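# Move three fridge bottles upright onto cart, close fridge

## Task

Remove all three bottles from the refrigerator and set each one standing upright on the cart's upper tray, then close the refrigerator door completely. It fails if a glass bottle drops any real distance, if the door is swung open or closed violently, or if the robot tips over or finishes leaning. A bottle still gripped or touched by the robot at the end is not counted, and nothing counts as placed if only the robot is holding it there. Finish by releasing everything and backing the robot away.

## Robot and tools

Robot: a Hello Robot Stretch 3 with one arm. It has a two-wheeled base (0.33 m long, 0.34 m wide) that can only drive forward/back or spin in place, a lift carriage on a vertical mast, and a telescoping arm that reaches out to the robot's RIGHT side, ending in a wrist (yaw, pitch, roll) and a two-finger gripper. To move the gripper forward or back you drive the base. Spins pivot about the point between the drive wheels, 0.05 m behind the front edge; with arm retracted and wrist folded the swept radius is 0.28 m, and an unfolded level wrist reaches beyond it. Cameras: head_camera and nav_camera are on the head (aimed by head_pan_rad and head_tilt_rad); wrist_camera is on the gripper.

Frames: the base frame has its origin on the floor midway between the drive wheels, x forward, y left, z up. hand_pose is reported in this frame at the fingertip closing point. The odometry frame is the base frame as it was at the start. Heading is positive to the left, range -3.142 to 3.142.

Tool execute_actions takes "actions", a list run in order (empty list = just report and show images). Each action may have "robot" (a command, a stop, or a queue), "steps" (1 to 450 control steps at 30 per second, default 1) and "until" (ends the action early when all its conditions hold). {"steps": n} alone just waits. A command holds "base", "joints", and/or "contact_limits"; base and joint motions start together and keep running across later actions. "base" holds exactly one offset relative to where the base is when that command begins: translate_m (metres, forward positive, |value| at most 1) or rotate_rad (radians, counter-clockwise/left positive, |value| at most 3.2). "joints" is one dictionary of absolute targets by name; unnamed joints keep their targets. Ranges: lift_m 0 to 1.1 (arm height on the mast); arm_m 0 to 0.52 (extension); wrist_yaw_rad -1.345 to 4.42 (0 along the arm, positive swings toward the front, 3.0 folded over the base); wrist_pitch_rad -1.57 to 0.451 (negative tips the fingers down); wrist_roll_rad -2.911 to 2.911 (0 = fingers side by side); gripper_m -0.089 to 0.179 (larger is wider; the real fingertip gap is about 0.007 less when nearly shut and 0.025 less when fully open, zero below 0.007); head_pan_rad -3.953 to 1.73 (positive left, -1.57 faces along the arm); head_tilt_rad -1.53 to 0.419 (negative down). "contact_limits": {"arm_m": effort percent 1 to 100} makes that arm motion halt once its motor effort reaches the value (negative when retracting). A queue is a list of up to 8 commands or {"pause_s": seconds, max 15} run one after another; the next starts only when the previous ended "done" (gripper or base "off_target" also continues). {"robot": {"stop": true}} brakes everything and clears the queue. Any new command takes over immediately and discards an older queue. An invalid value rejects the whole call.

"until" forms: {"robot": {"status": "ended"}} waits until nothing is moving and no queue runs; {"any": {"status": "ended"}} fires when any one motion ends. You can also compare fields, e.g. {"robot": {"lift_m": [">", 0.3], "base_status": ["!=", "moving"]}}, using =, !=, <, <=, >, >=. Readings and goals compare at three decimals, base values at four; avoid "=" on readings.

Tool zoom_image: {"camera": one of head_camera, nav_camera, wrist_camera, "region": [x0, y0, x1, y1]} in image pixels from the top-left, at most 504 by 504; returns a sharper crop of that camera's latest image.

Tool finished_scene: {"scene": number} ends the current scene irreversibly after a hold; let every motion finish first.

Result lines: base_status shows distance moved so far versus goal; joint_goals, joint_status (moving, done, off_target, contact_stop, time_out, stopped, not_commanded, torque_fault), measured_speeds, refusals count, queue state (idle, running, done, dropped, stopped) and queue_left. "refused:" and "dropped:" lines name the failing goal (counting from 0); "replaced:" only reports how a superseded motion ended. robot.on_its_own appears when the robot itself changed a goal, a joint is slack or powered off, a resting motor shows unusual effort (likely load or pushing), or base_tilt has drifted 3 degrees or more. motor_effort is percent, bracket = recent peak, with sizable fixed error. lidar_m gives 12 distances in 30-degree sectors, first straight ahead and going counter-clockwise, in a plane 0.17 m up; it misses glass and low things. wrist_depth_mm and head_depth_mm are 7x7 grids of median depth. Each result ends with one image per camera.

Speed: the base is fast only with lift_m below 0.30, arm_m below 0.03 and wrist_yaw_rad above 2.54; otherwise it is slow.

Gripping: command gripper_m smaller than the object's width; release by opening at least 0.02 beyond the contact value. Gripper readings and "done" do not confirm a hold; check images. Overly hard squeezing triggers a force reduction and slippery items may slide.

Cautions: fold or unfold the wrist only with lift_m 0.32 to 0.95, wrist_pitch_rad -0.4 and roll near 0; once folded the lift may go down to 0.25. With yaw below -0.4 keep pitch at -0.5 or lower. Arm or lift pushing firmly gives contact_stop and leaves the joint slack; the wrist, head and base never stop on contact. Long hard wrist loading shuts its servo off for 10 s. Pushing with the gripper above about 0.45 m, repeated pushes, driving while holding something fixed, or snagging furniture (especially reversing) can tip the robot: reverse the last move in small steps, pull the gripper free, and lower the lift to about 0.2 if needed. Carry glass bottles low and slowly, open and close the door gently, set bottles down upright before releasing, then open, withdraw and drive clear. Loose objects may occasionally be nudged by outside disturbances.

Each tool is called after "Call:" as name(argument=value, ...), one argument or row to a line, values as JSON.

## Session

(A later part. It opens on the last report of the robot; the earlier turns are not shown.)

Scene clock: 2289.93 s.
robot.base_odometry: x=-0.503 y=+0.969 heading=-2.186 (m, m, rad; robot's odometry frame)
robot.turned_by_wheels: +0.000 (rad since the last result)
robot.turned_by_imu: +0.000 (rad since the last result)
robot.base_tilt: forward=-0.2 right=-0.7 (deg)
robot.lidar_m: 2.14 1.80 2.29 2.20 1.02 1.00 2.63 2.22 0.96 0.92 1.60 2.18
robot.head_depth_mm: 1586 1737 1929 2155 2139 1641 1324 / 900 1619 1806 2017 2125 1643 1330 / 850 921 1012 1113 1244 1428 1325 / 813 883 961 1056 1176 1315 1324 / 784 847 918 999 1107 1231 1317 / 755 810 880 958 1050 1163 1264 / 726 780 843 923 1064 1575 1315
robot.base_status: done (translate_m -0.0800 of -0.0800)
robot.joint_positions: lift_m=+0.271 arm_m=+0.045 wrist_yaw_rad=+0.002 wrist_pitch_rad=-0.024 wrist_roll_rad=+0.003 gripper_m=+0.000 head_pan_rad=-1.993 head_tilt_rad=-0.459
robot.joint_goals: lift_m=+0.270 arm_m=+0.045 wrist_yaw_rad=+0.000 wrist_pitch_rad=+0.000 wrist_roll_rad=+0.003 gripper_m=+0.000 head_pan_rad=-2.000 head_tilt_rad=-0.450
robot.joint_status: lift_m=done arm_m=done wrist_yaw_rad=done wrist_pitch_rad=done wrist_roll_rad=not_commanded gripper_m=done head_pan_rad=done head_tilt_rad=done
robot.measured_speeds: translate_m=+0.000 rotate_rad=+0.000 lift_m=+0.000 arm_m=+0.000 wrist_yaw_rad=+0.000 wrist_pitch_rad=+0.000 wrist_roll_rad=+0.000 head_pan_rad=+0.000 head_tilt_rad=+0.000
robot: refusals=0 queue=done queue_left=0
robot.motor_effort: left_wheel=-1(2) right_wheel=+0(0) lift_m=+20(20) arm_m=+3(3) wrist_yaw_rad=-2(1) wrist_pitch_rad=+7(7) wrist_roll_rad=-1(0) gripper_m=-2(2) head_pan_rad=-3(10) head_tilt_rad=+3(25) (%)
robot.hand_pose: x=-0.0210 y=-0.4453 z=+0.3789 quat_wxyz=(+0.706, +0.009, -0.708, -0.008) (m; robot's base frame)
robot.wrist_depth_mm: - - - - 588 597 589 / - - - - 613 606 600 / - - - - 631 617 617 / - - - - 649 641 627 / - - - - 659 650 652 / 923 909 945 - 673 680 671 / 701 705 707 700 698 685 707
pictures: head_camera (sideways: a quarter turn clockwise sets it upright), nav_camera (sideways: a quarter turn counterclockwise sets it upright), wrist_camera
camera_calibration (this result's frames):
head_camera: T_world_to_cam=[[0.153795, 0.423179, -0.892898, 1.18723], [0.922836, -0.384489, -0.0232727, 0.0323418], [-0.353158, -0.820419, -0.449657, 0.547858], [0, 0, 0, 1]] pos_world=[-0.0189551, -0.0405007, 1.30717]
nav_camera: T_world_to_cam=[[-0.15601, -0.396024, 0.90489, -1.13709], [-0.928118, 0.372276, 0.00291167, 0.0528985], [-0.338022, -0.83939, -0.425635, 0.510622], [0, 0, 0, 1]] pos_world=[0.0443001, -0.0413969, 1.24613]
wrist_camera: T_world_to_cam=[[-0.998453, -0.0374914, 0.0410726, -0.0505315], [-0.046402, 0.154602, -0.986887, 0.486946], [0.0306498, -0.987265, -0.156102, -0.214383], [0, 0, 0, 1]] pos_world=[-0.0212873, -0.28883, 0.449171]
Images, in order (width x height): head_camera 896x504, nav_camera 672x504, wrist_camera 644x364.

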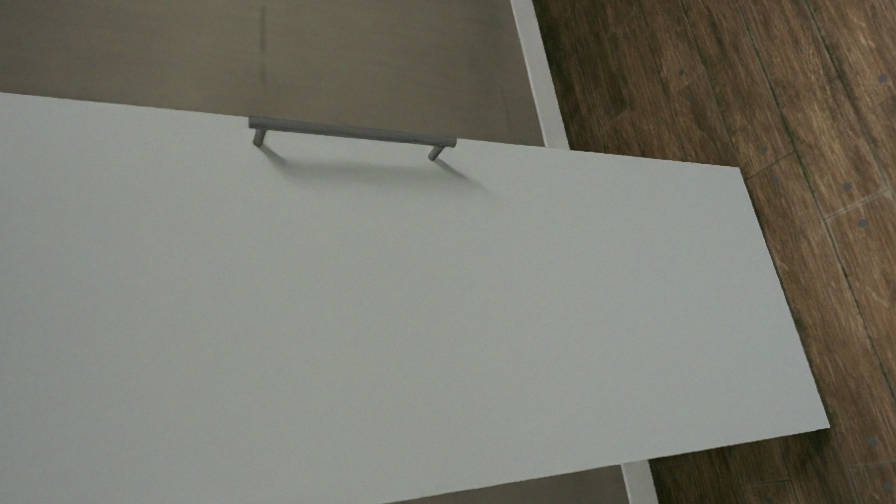

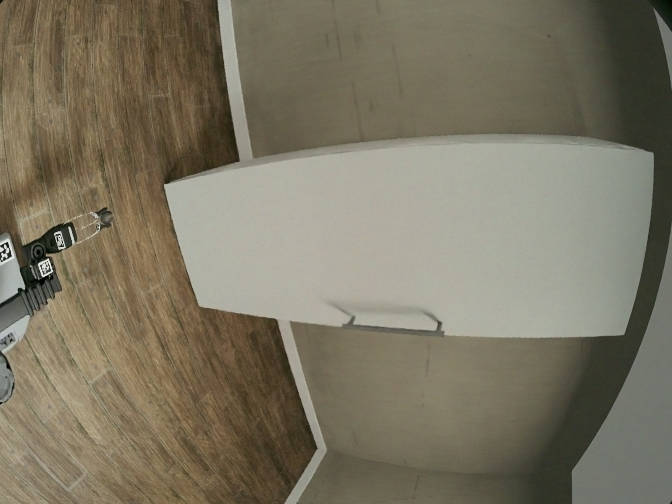

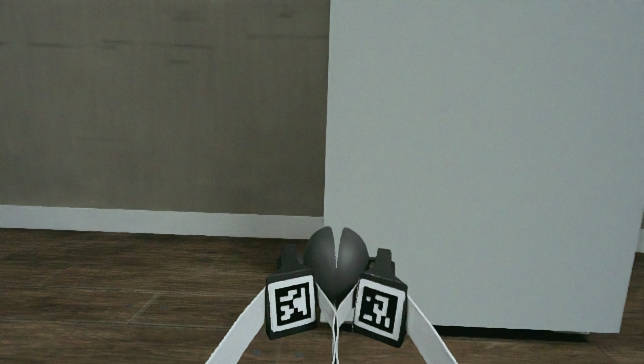

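Call:
execute_actions(
  actions=[
    {"robot": [{"base": {"rotate_rad": 0.214}, "joints": {"head_pan_rad": -1.57, "head_tilt_rad": -0.7}}, {"base": {"translate_m": -0.46}}, {"base": {"rotate_rad": -0.214}, "joints": {"arm_m": 0.25}}], "steps": 450, "until": {"robot": {"status": "ended"}}},
  ],
)

Scene clock: 2337.70 s.
robot.base_odometry: x=-0.324 y=+1.393 heading=-2.186 (m, m, rad; robot's odometry frame)
robot.turned_by_wheels: +0.000 (rad since the last result)
robot.turned_by_imu: +0.000 (rad since the last result)
robot.base_tilt: forward=-0.2 right=-0.6 (deg)
robot.lidar_m: 2.59 2.26 2.38 1.01 0.85 2.27 2.19 2.09 1.51 0.83 0.86 2.04
robot.head_depth_mm: 1201 1349 1543 1784 1647 1367 1173 / 668 766 1486 1789 1647 1369 1167 / 669 753 842 1001 1229 1368 - / 672 757 864 1009 1203 1367 1150 / 674 757 864 1004 1213 1359 1170 / 675 760 869 1014 1216 1368 1169 / 679 761 869 1019 1511 1362 1169
robot.base_status: done (rotate_rad -0.2139 of -0.2140)
robot.joint_positions: lift_m=+0.271 arm_m=+0.250 wrist_yaw_rad=+0.001 wrist_pitch_rad=-0.023 wrist_roll_rad=+0.003 gripper_m=+0.000 head_pan_rad=-1.577 head_tilt_rad=-0.692
robot.joint_goals: lift_m=+0.270 arm_m=+0.250 wrist_yaw_rad=+0.000 wrist_pitch_rad=+0.000 wrist_roll_rad=+0.003 gripper_m=+0.000 head_pan_rad=-1.570 head_tilt_rad=-0.700
robot.joint_status: lift_m=done arm_m=done wrist_yaw_rad=done wrist_pitch_rad=done wrist_roll_rad=not_commanded gripper_m=done head_pan_rad=done head_tilt_rad=done
robot.measured_speeds: translate_m=+0.000 rotate_rad=+0.000 lift_m=+0.000 arm_m=+0.000 wrist_yaw_rad=+0.000 wrist_pitch_rad=+0.000 wrist_roll_rad=+0.000 head_pan_rad=+0.000 head_tilt_rad=+0.000
robot: refusals=0 queue=done queue_left=0
robot.motor_effort: left_wheel=+2(7) right_wheel=-2(2) lift_m=+20(20) arm_m=+3(3) wrist_yaw_rad=+0(1) wrist_pitch_rad=+7(7) wrist_roll_rad=-1(1) gripper_m=-2(2) head_pan_rad=+3(26) head_tilt_rad=-3(19) (%)
robot.hand_pose: x=-0.0213 y=-0.6503 z=+0.3792 quat_wxyz=(+0.706, +0.009, -0.708, -0.008) (m; robot's base frame)
robot.wrist_depth_mm: 320 317 318 312 311 899 917 / 330 326 325 323 317 935 925 / 336 335 334 333 327 959 947 / 349 345 344 338 335 990 967 / 359 357 355 347 344 998 997 / 370 368 363 - 353 - - / 378 378 371 372 373 741 753
pictures: head_camera (sideways: a quarter turn clockwise sets it upright), nav_camera (sideways: a quarter turn counterclockwise sets it upright), wrist_camera
camera_calibration (this result's frames):
head_camera: T_world_to_cam=[[-0.0290115, 0.64332, -0.765048, 1.02164], [0.999538, 0.0256304, -0.0163514, 0.022857], [0.00908935, -0.765168, -0.643766, 0.79819], [0, 0, 0, 1]] pos_world=[-0.000462108, -0.0470786, 1.29583]
nav_camera: T_world_to_cam=[[0.0159964, -0.622788, 0.782227, -0.97819], [-0.999405, -0.0338743, -0.00653211, 0.0656275], [0.0305655, -0.781657, -0.622959, 0.765108], [0, 0, 0, 1]] pos_world=[0.0578501, -0.00892995, 1.24223]
wrist_camera: T_world_to_cam=[[-0.998489, -0.036474, 0.0411094, -0.0578307], [-0.0462504, 0.153635, -0.987045, 0.518322], [0.0296856, -0.987454, -0.15509, -0.417259], [0, 0, 0, 1]] pos_world=[-0.0213841, -0.493766, 0.449272]
Images, in order (width x height): head_camera 896x504, nav_camera 672x504, wrist_camera 644x364.

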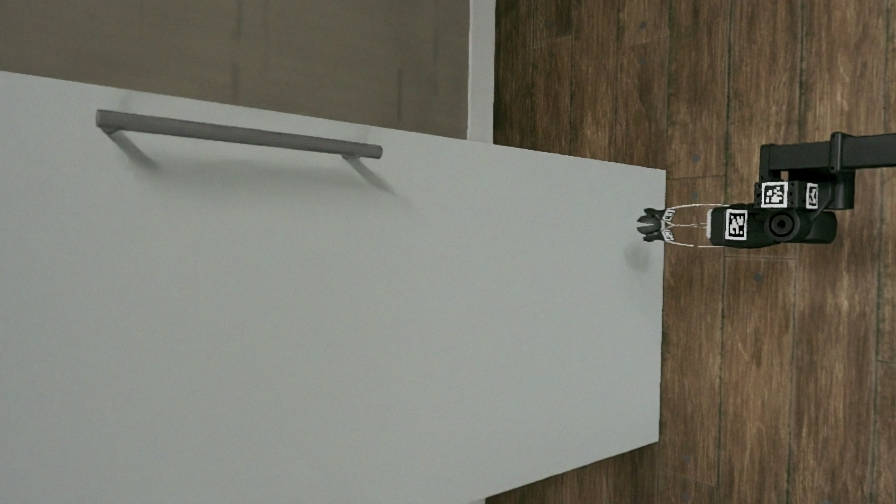

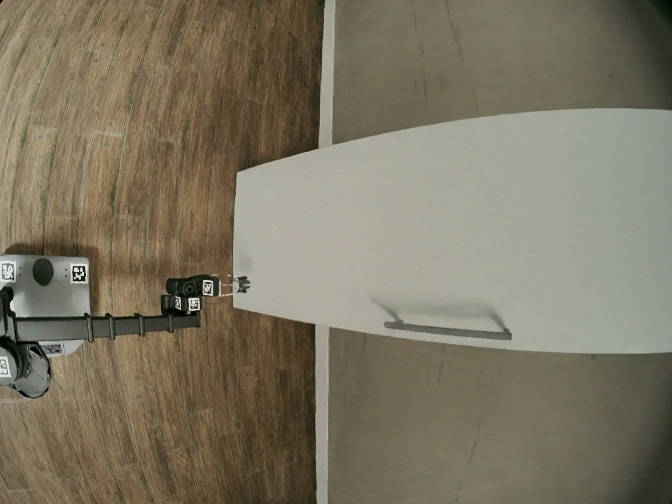

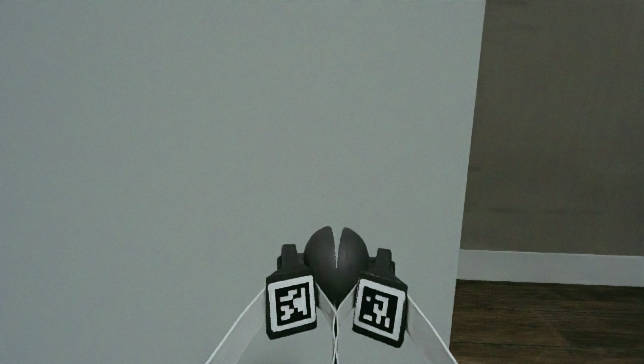

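Call:
execute_actions(
  actions=[
    {"robot": [{"joints": {"arm_m": 0.395}}, {"joints": {"arm_m": 0.45}, "contact_limits": {"arm_m": 20}}], "steps": 300, "until": {"robot": {"status": "ended"}}},
  ],
)

Scene clock: 2349.83 s.
robot.base_odometry: x=-0.324 y=+1.393 heading=-2.186 (m, m, rad; robot's odometry frame)
robot.turned_by_wheels: +0.000 (rad since the last result)
robot.turned_by_imu: +0.000 (rad since the last result)
robot.base_tilt: forward=-0.2 right=-0.7 (deg)
robot.lidar_m: 2.59 2.27 2.39 1.00 0.85 2.27 2.18 2.10 1.52 0.83 0.86 2.04
robot.head_depth_mm: 1195 1351 1540 1793 1652 1371 1166 / 667 769 1485 1808 1649 1366 1167 / 672 755 842 997 1196 1310 1168 / 674 756 864 1007 1185 1336 1171 / 675 757 864 1014 1208 1364 1167 / 676 763 869 1013 1220 1362 1172 / 679 762 871 1021 1515 1367 1171
robot.base_status: done (rotate_rad -0.2140 of -0.2140)
robot.joint_positions: lift_m=+0.271 arm_m=+0.410 wrist_yaw_rad=+0.000 wrist_pitch_rad=-0.026 wrist_roll_rad=+0.003 gripper_m=+0.000 head_pan_rad=-1.577 head_tilt_rad=-0.693
robot.joint_goals: lift_m=+0.270 arm_m=+0.410 wrist_yaw_rad=+0.000 wrist_pitch_rad=+0.000 wrist_roll_rad=+0.003 gripper_m=+0.000 head_pan_rad=-1.570 head_tilt_rad=-0.700
robot.joint_status: lift_m=done arm_m=contact_stop wrist_yaw_rad=done wrist_pitch_rad=done wrist_roll_rad=not_commanded gripper_m=done head_pan_rad=done head_tilt_rad=done
robot.measured_speeds: translate_m=+0.000 rotate_rad=+0.003 lift_m=+0.000 arm_m=-0.015 wrist_yaw_rad=+0.000 wrist_pitch_rad=+0.024 wrist_roll_rad=+0.000 head_pan_rad=+0.000 head_tilt_rad=+0.000
robot: refusals=0 queue=dropped queue_left=0
robot.on_its_own: arm_m is slack since a contact_stop, until your next command for it (your +0.450 is given up)
robot.motor_effort: left_wheel=+0(3) right_wheel=+0(2) lift_m=+20(20) arm_m=+15(23) wrist_yaw_rad=+0(0) wrist_pitch_rad=+7(9) wrist_roll_rad=-1(1) gripper_m=-3(3) head_pan_rad=+2(3) head_tilt_rad=-3(4) (%)
robot.contact_limits: arm_m 20 (drawing in: default 34, maximum 55; extending or still: default 45, maximum 74)
robot.hand_pose: x=-0.0214 y=-0.8105 z=+0.3786 quat_wxyz=(+0.706, +0.009, -0.708, -0.009) (m; robot's base frame)
robot.wrist_depth_mm: 165 164 163 161 161 159 158 / 169 168 167 166 165 163 163 / 174 172 171 169 168 168 167 / 179 178 176 174 173 171 799 / 184 183 182 178 179 177 815 / 190 189 187 - 182 182 843 / 195 194 192 191 191 186 735
pictures: head_camera (sideways: a quarter turn clockwise sets it upright), nav_camera (sideways: a quarter turn counterclockwise sets it upright), wrist_camera
camera_calibration (this result's frames):
head_camera: T_world_to_cam=[[-0.0290838, 0.64417, -0.764329, 1.02071], [0.999535, 0.025769, -0.0163157, 0.0228107], [0.00918589, -0.764448, -0.64462, 0.7993], [0, 0, 0, 1]] pos_world=[-0.000456398, -0.0470725, 1.29577]
nav_camera: T_world_to_cam=[[0.0160661, -0.623659, 0.781531, -0.977283], [-0.999401, -0.0339873, -0.00657691, 0.0656858], [0.0306639, -0.780957, -0.623831, 0.766242], [0, 0, 0, 1]] pos_world=[0.0578516, -0.00885709, 1.24221]
wrist_camera: T_world_to_cam=[[-0.998509, -0.0360067, 0.04102, -0.0633786], [-0.0461628, 0.156117, -0.986659, 0.544157], [0.0291224, -0.987082, -0.157546, -0.574257], [0, 0, 0, 1]] pos_world=[-0.0214406, -0.654073, 0.449026]
Images, in order (width x height): head_camera 896x504, nav_camera 672x504, wrist_camera 644x364.

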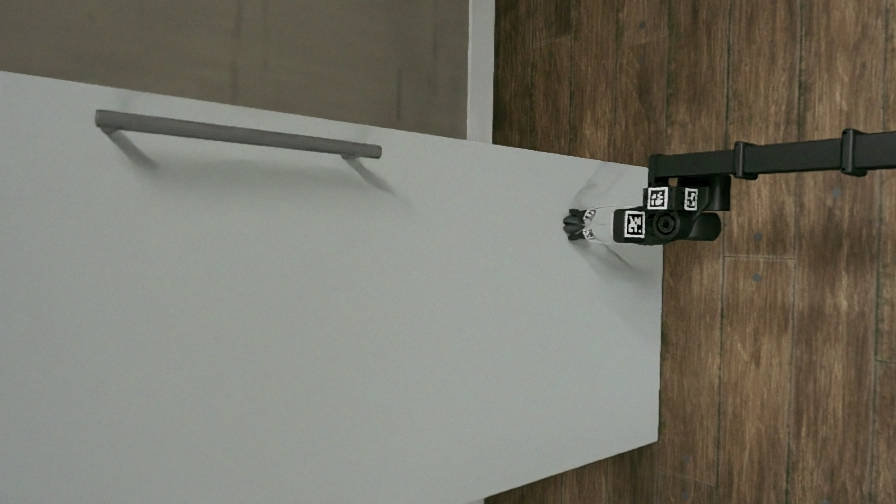

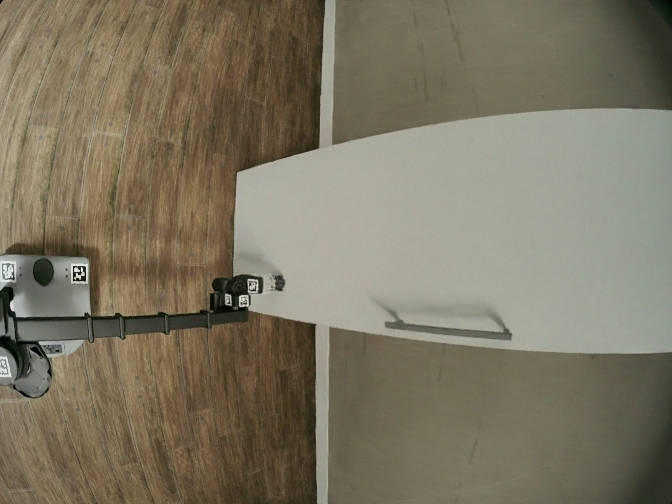

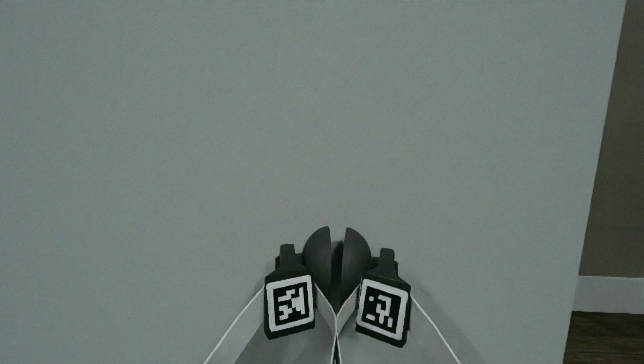

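Call:
execute_actions(
  actions=[
    {"robot": [{"joints": {"arm_m": 0.2}}, {"base": {"translate_m": -0.45}, "joints": {"arm_m": 0.02, "head_pan_rad": -1.2, "head_tilt_rad": -0.55}}], "steps": 450, "until": {"robot": {"status": "ended"}}},
  ],
)

Scene clock: 2376.80 s.
robot.base_odometry: x=-0.064 y=+1.760 heading=-2.186 (m, m, rad; robot's odometry frame)
robot.turned_by_wheels: +0.000 (rad since the last result)
robot.turned_by_imu: +0.000 (rad since the last result)
robot.base_tilt: forward=-0.2 right=-0.7 (deg)
robot.lidar_m: 3.04 2.68 2.41 0.80 0.85 1.80 1.73 1.79 1.52 1.17 0.88 1.17
robot.head_depth_mm: 1163 1269 1385 1542 1707 1504 1254 / 1125 1283 1436 1608 1760 1511 1258 / 779 888 1030 1230 1517 1467 1246 / 727 790 876 995 1138 1326 1248 / 758 839 933 1053 1211 1379 1250 / 792 879 988 1124 1304 1456 1244 / 830 922 1042 1195 1428 1491 1238
robot.base_status: done (translate_m -0.4500 of -0.4500)
robot.joint_positions: lift_m=+0.271 arm_m=+0.020 wrist_yaw_rad=+0.000 wrist_pitch_rad=-0.024 wrist_roll_rad=+0.003 gripper_m=+0.000 head_pan_rad=-1.207 head_tilt_rad=-0.557
robot.joint_goals: lift_m=+0.270 arm_m=+0.020 wrist_yaw_rad=+0.000 wrist_pitch_rad=+0.000 wrist_roll_rad=+0.003 gripper_m=+0.000 head_pan_rad=-1.200 head_tilt_rad=-0.550
robot.joint_status: lift_m=done arm_m=done wrist_yaw_rad=done wrist_pitch_rad=done wrist_roll_rad=not_commanded gripper_m=done head_pan_rad=done head_tilt_rad=done
robot.measured_speeds: translate_m=+0.000 rotate_rad=+0.000 lift_m=+0.000 arm_m=+0.000 wrist_yaw_rad=+0.000 wrist_pitch_rad=+0.000 wrist_roll_rad=+0.000 head_pan_rad=+0.000 head_tilt_rad=+0.000
robot: refusals=0 queue=done queue_left=0
robot.motor_effort: left_wheel=+1(5) right_wheel=-2(6) lift_m=+20(19) arm_m=-5(8) wrist_yaw_rad=-1(0) wrist_pitch_rad=+7(8) wrist_roll_rad=-1(1) gripper_m=-2(3) head_pan_rad=+3(23) head_tilt_rad=+2(15) (%)
robot.hand_pose: x=-0.0214 y=-0.4208 z=+0.3792 quat_wxyz=(+0.706, +0.009, -0.708, -0.009) (m; robot's base frame)
robot.wrist_depth_mm: 545 544 - - - - - / 565 567 - - - - - / 581 589 - - - - - / 596 603 - - - - - / 615 617 - - - - - / 628 635 878 - 972 988 - / 648 653 711 692 705 734 762
pictures: head_camera (sideways: a quarter turn clockwise sets it upright), nav_camera (sideways: a quarter turn counterclockwise sets it upright), wrist_camera
camera_calibration (this result's frames):
head_camera: T_world_to_cam=[[-0.221057, 0.487905, -0.844442, 1.12632], [0.92353, 0.382978, -0.0204825, 0.0287022], [0.313409, -0.784396, -0.535255, 0.655167], [0, 0, 0, 1]] pos_world=[0.0171376, -0.0466172, 1.30238]
nav_camera: T_world_to_cam=[[0.200744, -0.471486, 0.858722, -1.07905], [-0.91936, -0.393416, -0.00108764, 0.0580518], [0.338348, -0.789256, -0.512441, 0.619447], [0, 0, 0, 1]] pos_world=[0.0603945, 0.00298532, 1.2441]
wrist_camera: T_world_to_cam=[[-0.998511, -0.035873, 0.0411025, -0.049357], [-0.0461567, 0.153853, -0.987015, 0.483084], [0.0290835, -0.987442, -0.15528, -0.190538], [0, 0, 0, 1]] pos_world=[-0.0214445, -0.26424, 0.449253]
Images, in order (width x height): head_camera 896x504, nav_camera 672x504, wrist_camera 644x364.

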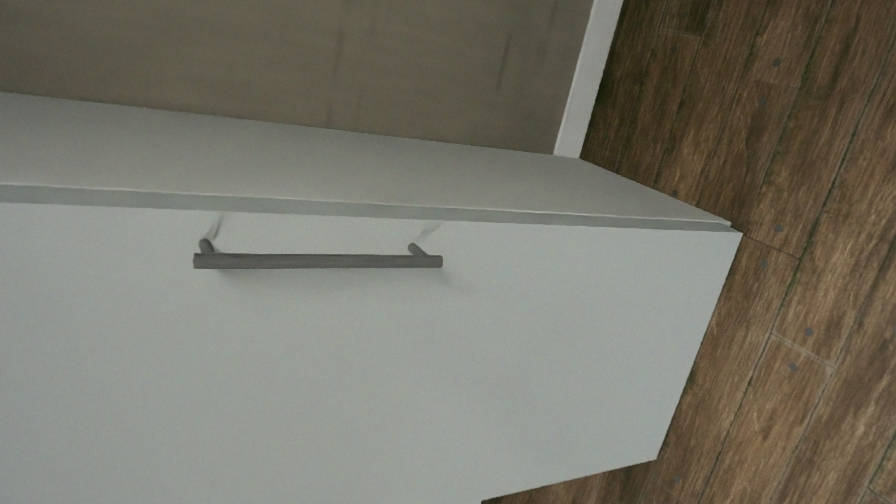

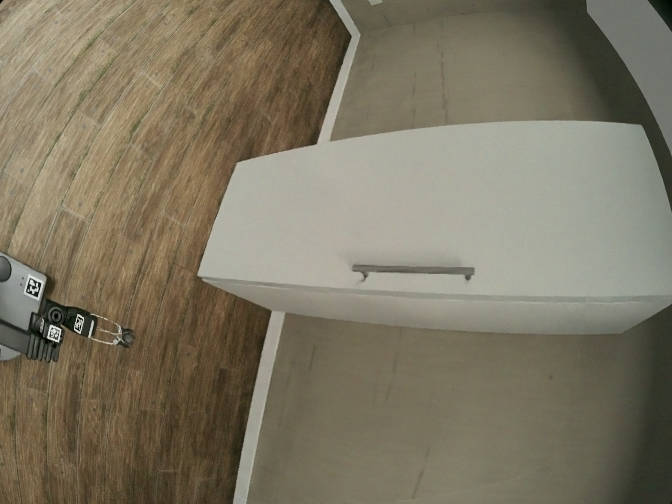

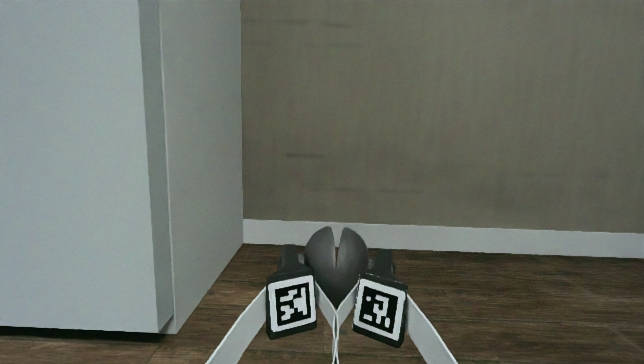

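Call:
zoom_image(
  camera="head_camera",
  region=[400, 150, 800, 300],
)

Call:
zoom_image(
  camera="wrist_camera",
  region=[100, 150, 300, 364],
)

Region (400, 150, 800, 300) of head_camera's 896x504 image, scaled by 1.260, with more detail than that image has; it fills the top 189 rows of this view, and the rest is white.

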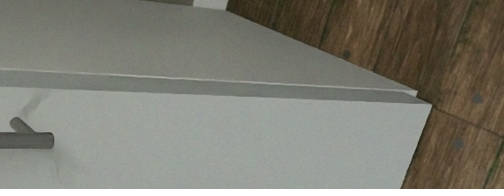

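Region (100, 150, 300, 364) of wrist_camera's 644x364 image, scaled by 2.355; it fills the left 471 columns of this view, and the rest is white.

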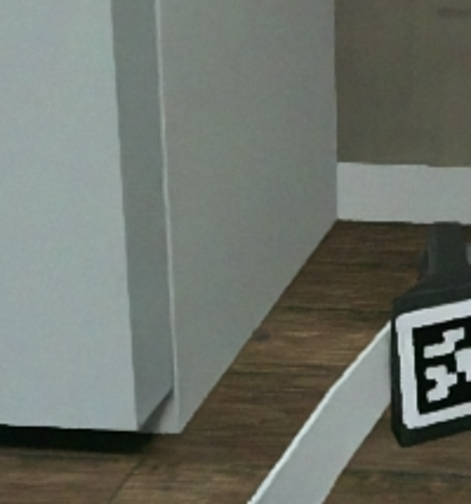

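Call:
execute_actions(
  actions=[
    {"robot": {"joints": {"head_pan_rad": 1.6, "head_tilt_rad": -0.45}}, "steps": 200, "until": {"robot": {"status": "ended"}}},
  ],
)

Scene clock: 2389.93 s.
robot.base_odometry: x=-0.064 y=+1.760 heading=-2.186 (m, m, rad; robot's odometry frame)
robot.turned_by_wheels: +0.000 (rad since the last result)
robot.turned_by_imu: +0.000 (rad since the last result)
robot.base_tilt: forward=-0.2 right=-0.7 (deg)
robot.lidar_m: 3.04 2.68 2.41 0.79 0.85 1.80 1.73 1.79 1.52 1.18 0.88 1.17
robot.head_depth_mm: 1892 2075 2246 2453 2114 1644 1333 / 1928 2086 2257 1407 1358 1539 1338 / 1946 2101 2240 1185 1204 1121 1220 / 1921 2086 2235 1176 1247 1153 1246 / 1933 2096 2257 1047 1236 1310 1253 / 1961 2095 2301 2434 1189 1478 1283 / 1962 2132 2335 2523 2096 1641 -
robot.base_status: done (translate_m -0.4500 of -0.4500)
robot.joint_positions: lift_m=+0.271 arm_m=+0.020 wrist_yaw_rad=+0.000 wrist_pitch_rad=-0.024 wrist_roll_rad=+0.003 gripper_m=+0.000 head_pan_rad=+1.593 head_tilt_rad=-0.458
robot.joint_goals: lift_m=+0.270 arm_m=+0.020 wrist_yaw_rad=+0.000 wrist_pitch_rad=+0.000 wrist_roll_rad=+0.003 gripper_m=+0.000 head_pan_rad=+1.600 head_tilt_rad=-0.450
robot.joint_status: lift_m=done arm_m=done wrist_yaw_rad=done wrist_pitch_rad=done wrist_roll_rad=not_commanded gripper_m=done head_pan_rad=done head_tilt_rad=done
robot.measured_speeds: translate_m=+0.000 rotate_rad=+0.000 lift_m=+0.000 arm_m=+0.000 wrist_yaw_rad=+0.000 wrist_pitch_rad=+0.000 wrist_roll_rad=+0.000 head_pan_rad=+0.000 head_tilt_rad=+0.000
robot: refusals=0 queue=done queue_left=0
robot.motor_effort: left_wheel=+2(1) right_wheel=-2(1) lift_m=+20(20) arm_m=-5(4) wrist_yaw_rad=+0(0) wrist_pitch_rad=+7(7) wrist_roll_rad=-1(1) gripper_m=-2(2) head_pan_rad=+3(37) head_tilt_rad=+3(12) (%)
robot.hand_pose: x=-0.0214 y=-0.4208 z=+0.3792 quat_wxyz=(+0.706, +0.009, -0.708, -0.009) (m; robot's base frame)
robot.wrist_depth_mm: 549 559 - - - - - / 563 567 - - - - - / 581 582 - - - - - / 595 593 - - - - - / 618 627 - - - - - / 635 630 881 - 985 999 - / 645 677 708 700 703 745 760
pictures: head_camera (sideways: a quarter turn clockwise sets it upright), nav_camera (sideways: a quarter turn counterclockwise sets it upright), wrist_camera
camera_calibration (this result's frames):
head_camera: T_world_to_cam=[[0.0428851, -0.447948, -0.89303, 1.18808], [-0.998518, -0.0491823, -0.0232807, 0.0440725], [-0.0334927, 0.892706, -0.449394, 0.545565], [0, 0, 0, 1]] pos_world=[0.011329, 0.0473347, 1.30719]
nav_camera: T_world_to_cam=[[-0.0292206, 0.424374, 0.905015, -1.13803], [0.998042, 0.0624861, 0.00292361, 0.0411333], [-0.0553102, 0.903328, -0.425369, 0.508551], [0, 0, 0, 1]] pos_world=[-0.0461786, 0.020991, 1.24613]
wrist_camera: T_world_to_cam=[[-0.998511, -0.0358729, 0.0411023, -0.0493569], [-0.0461565, 0.153853, -0.987015, 0.483084], [0.0290834, -0.987442, -0.15528, -0.190538], [0, 0, 0, 1]] pos_world=[-0.0214445, -0.264239, 0.449253]
Images, in order (width x height): head_camera 896x504, nav_camera 672x504, wrist_camera 644x364.

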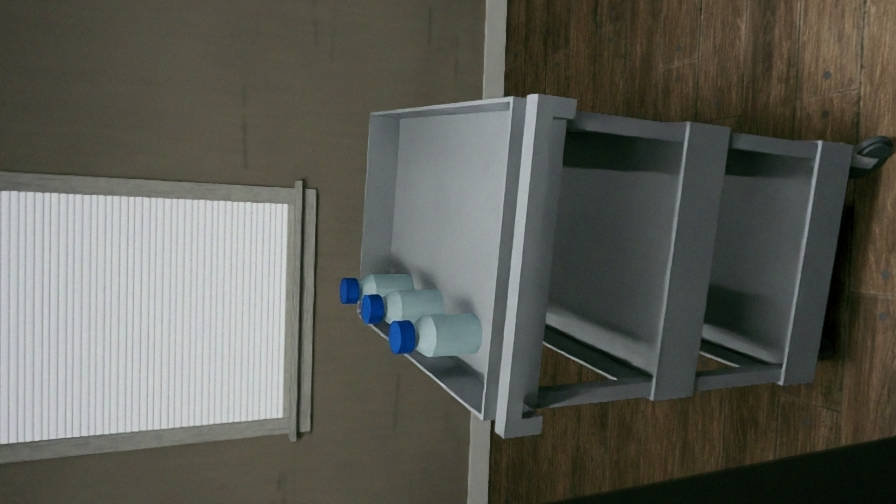

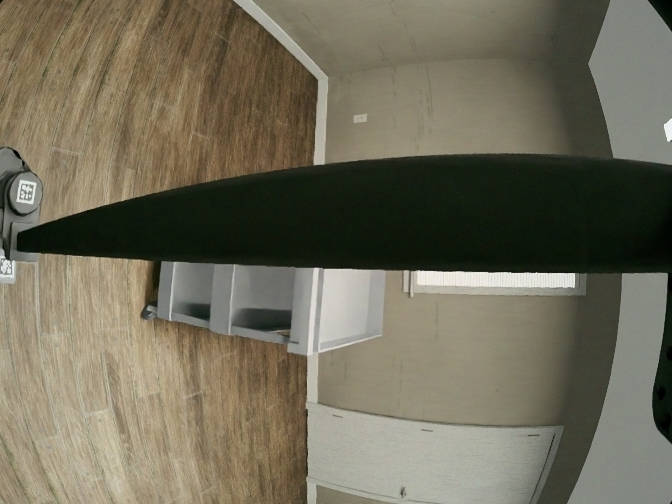

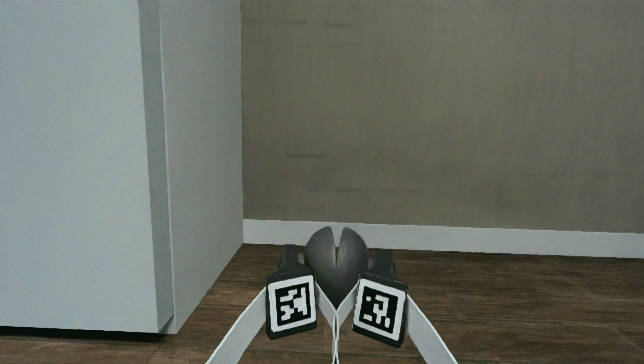

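Call:
finished_scene(
  scene=1,
)

The scene is finished: the task was done.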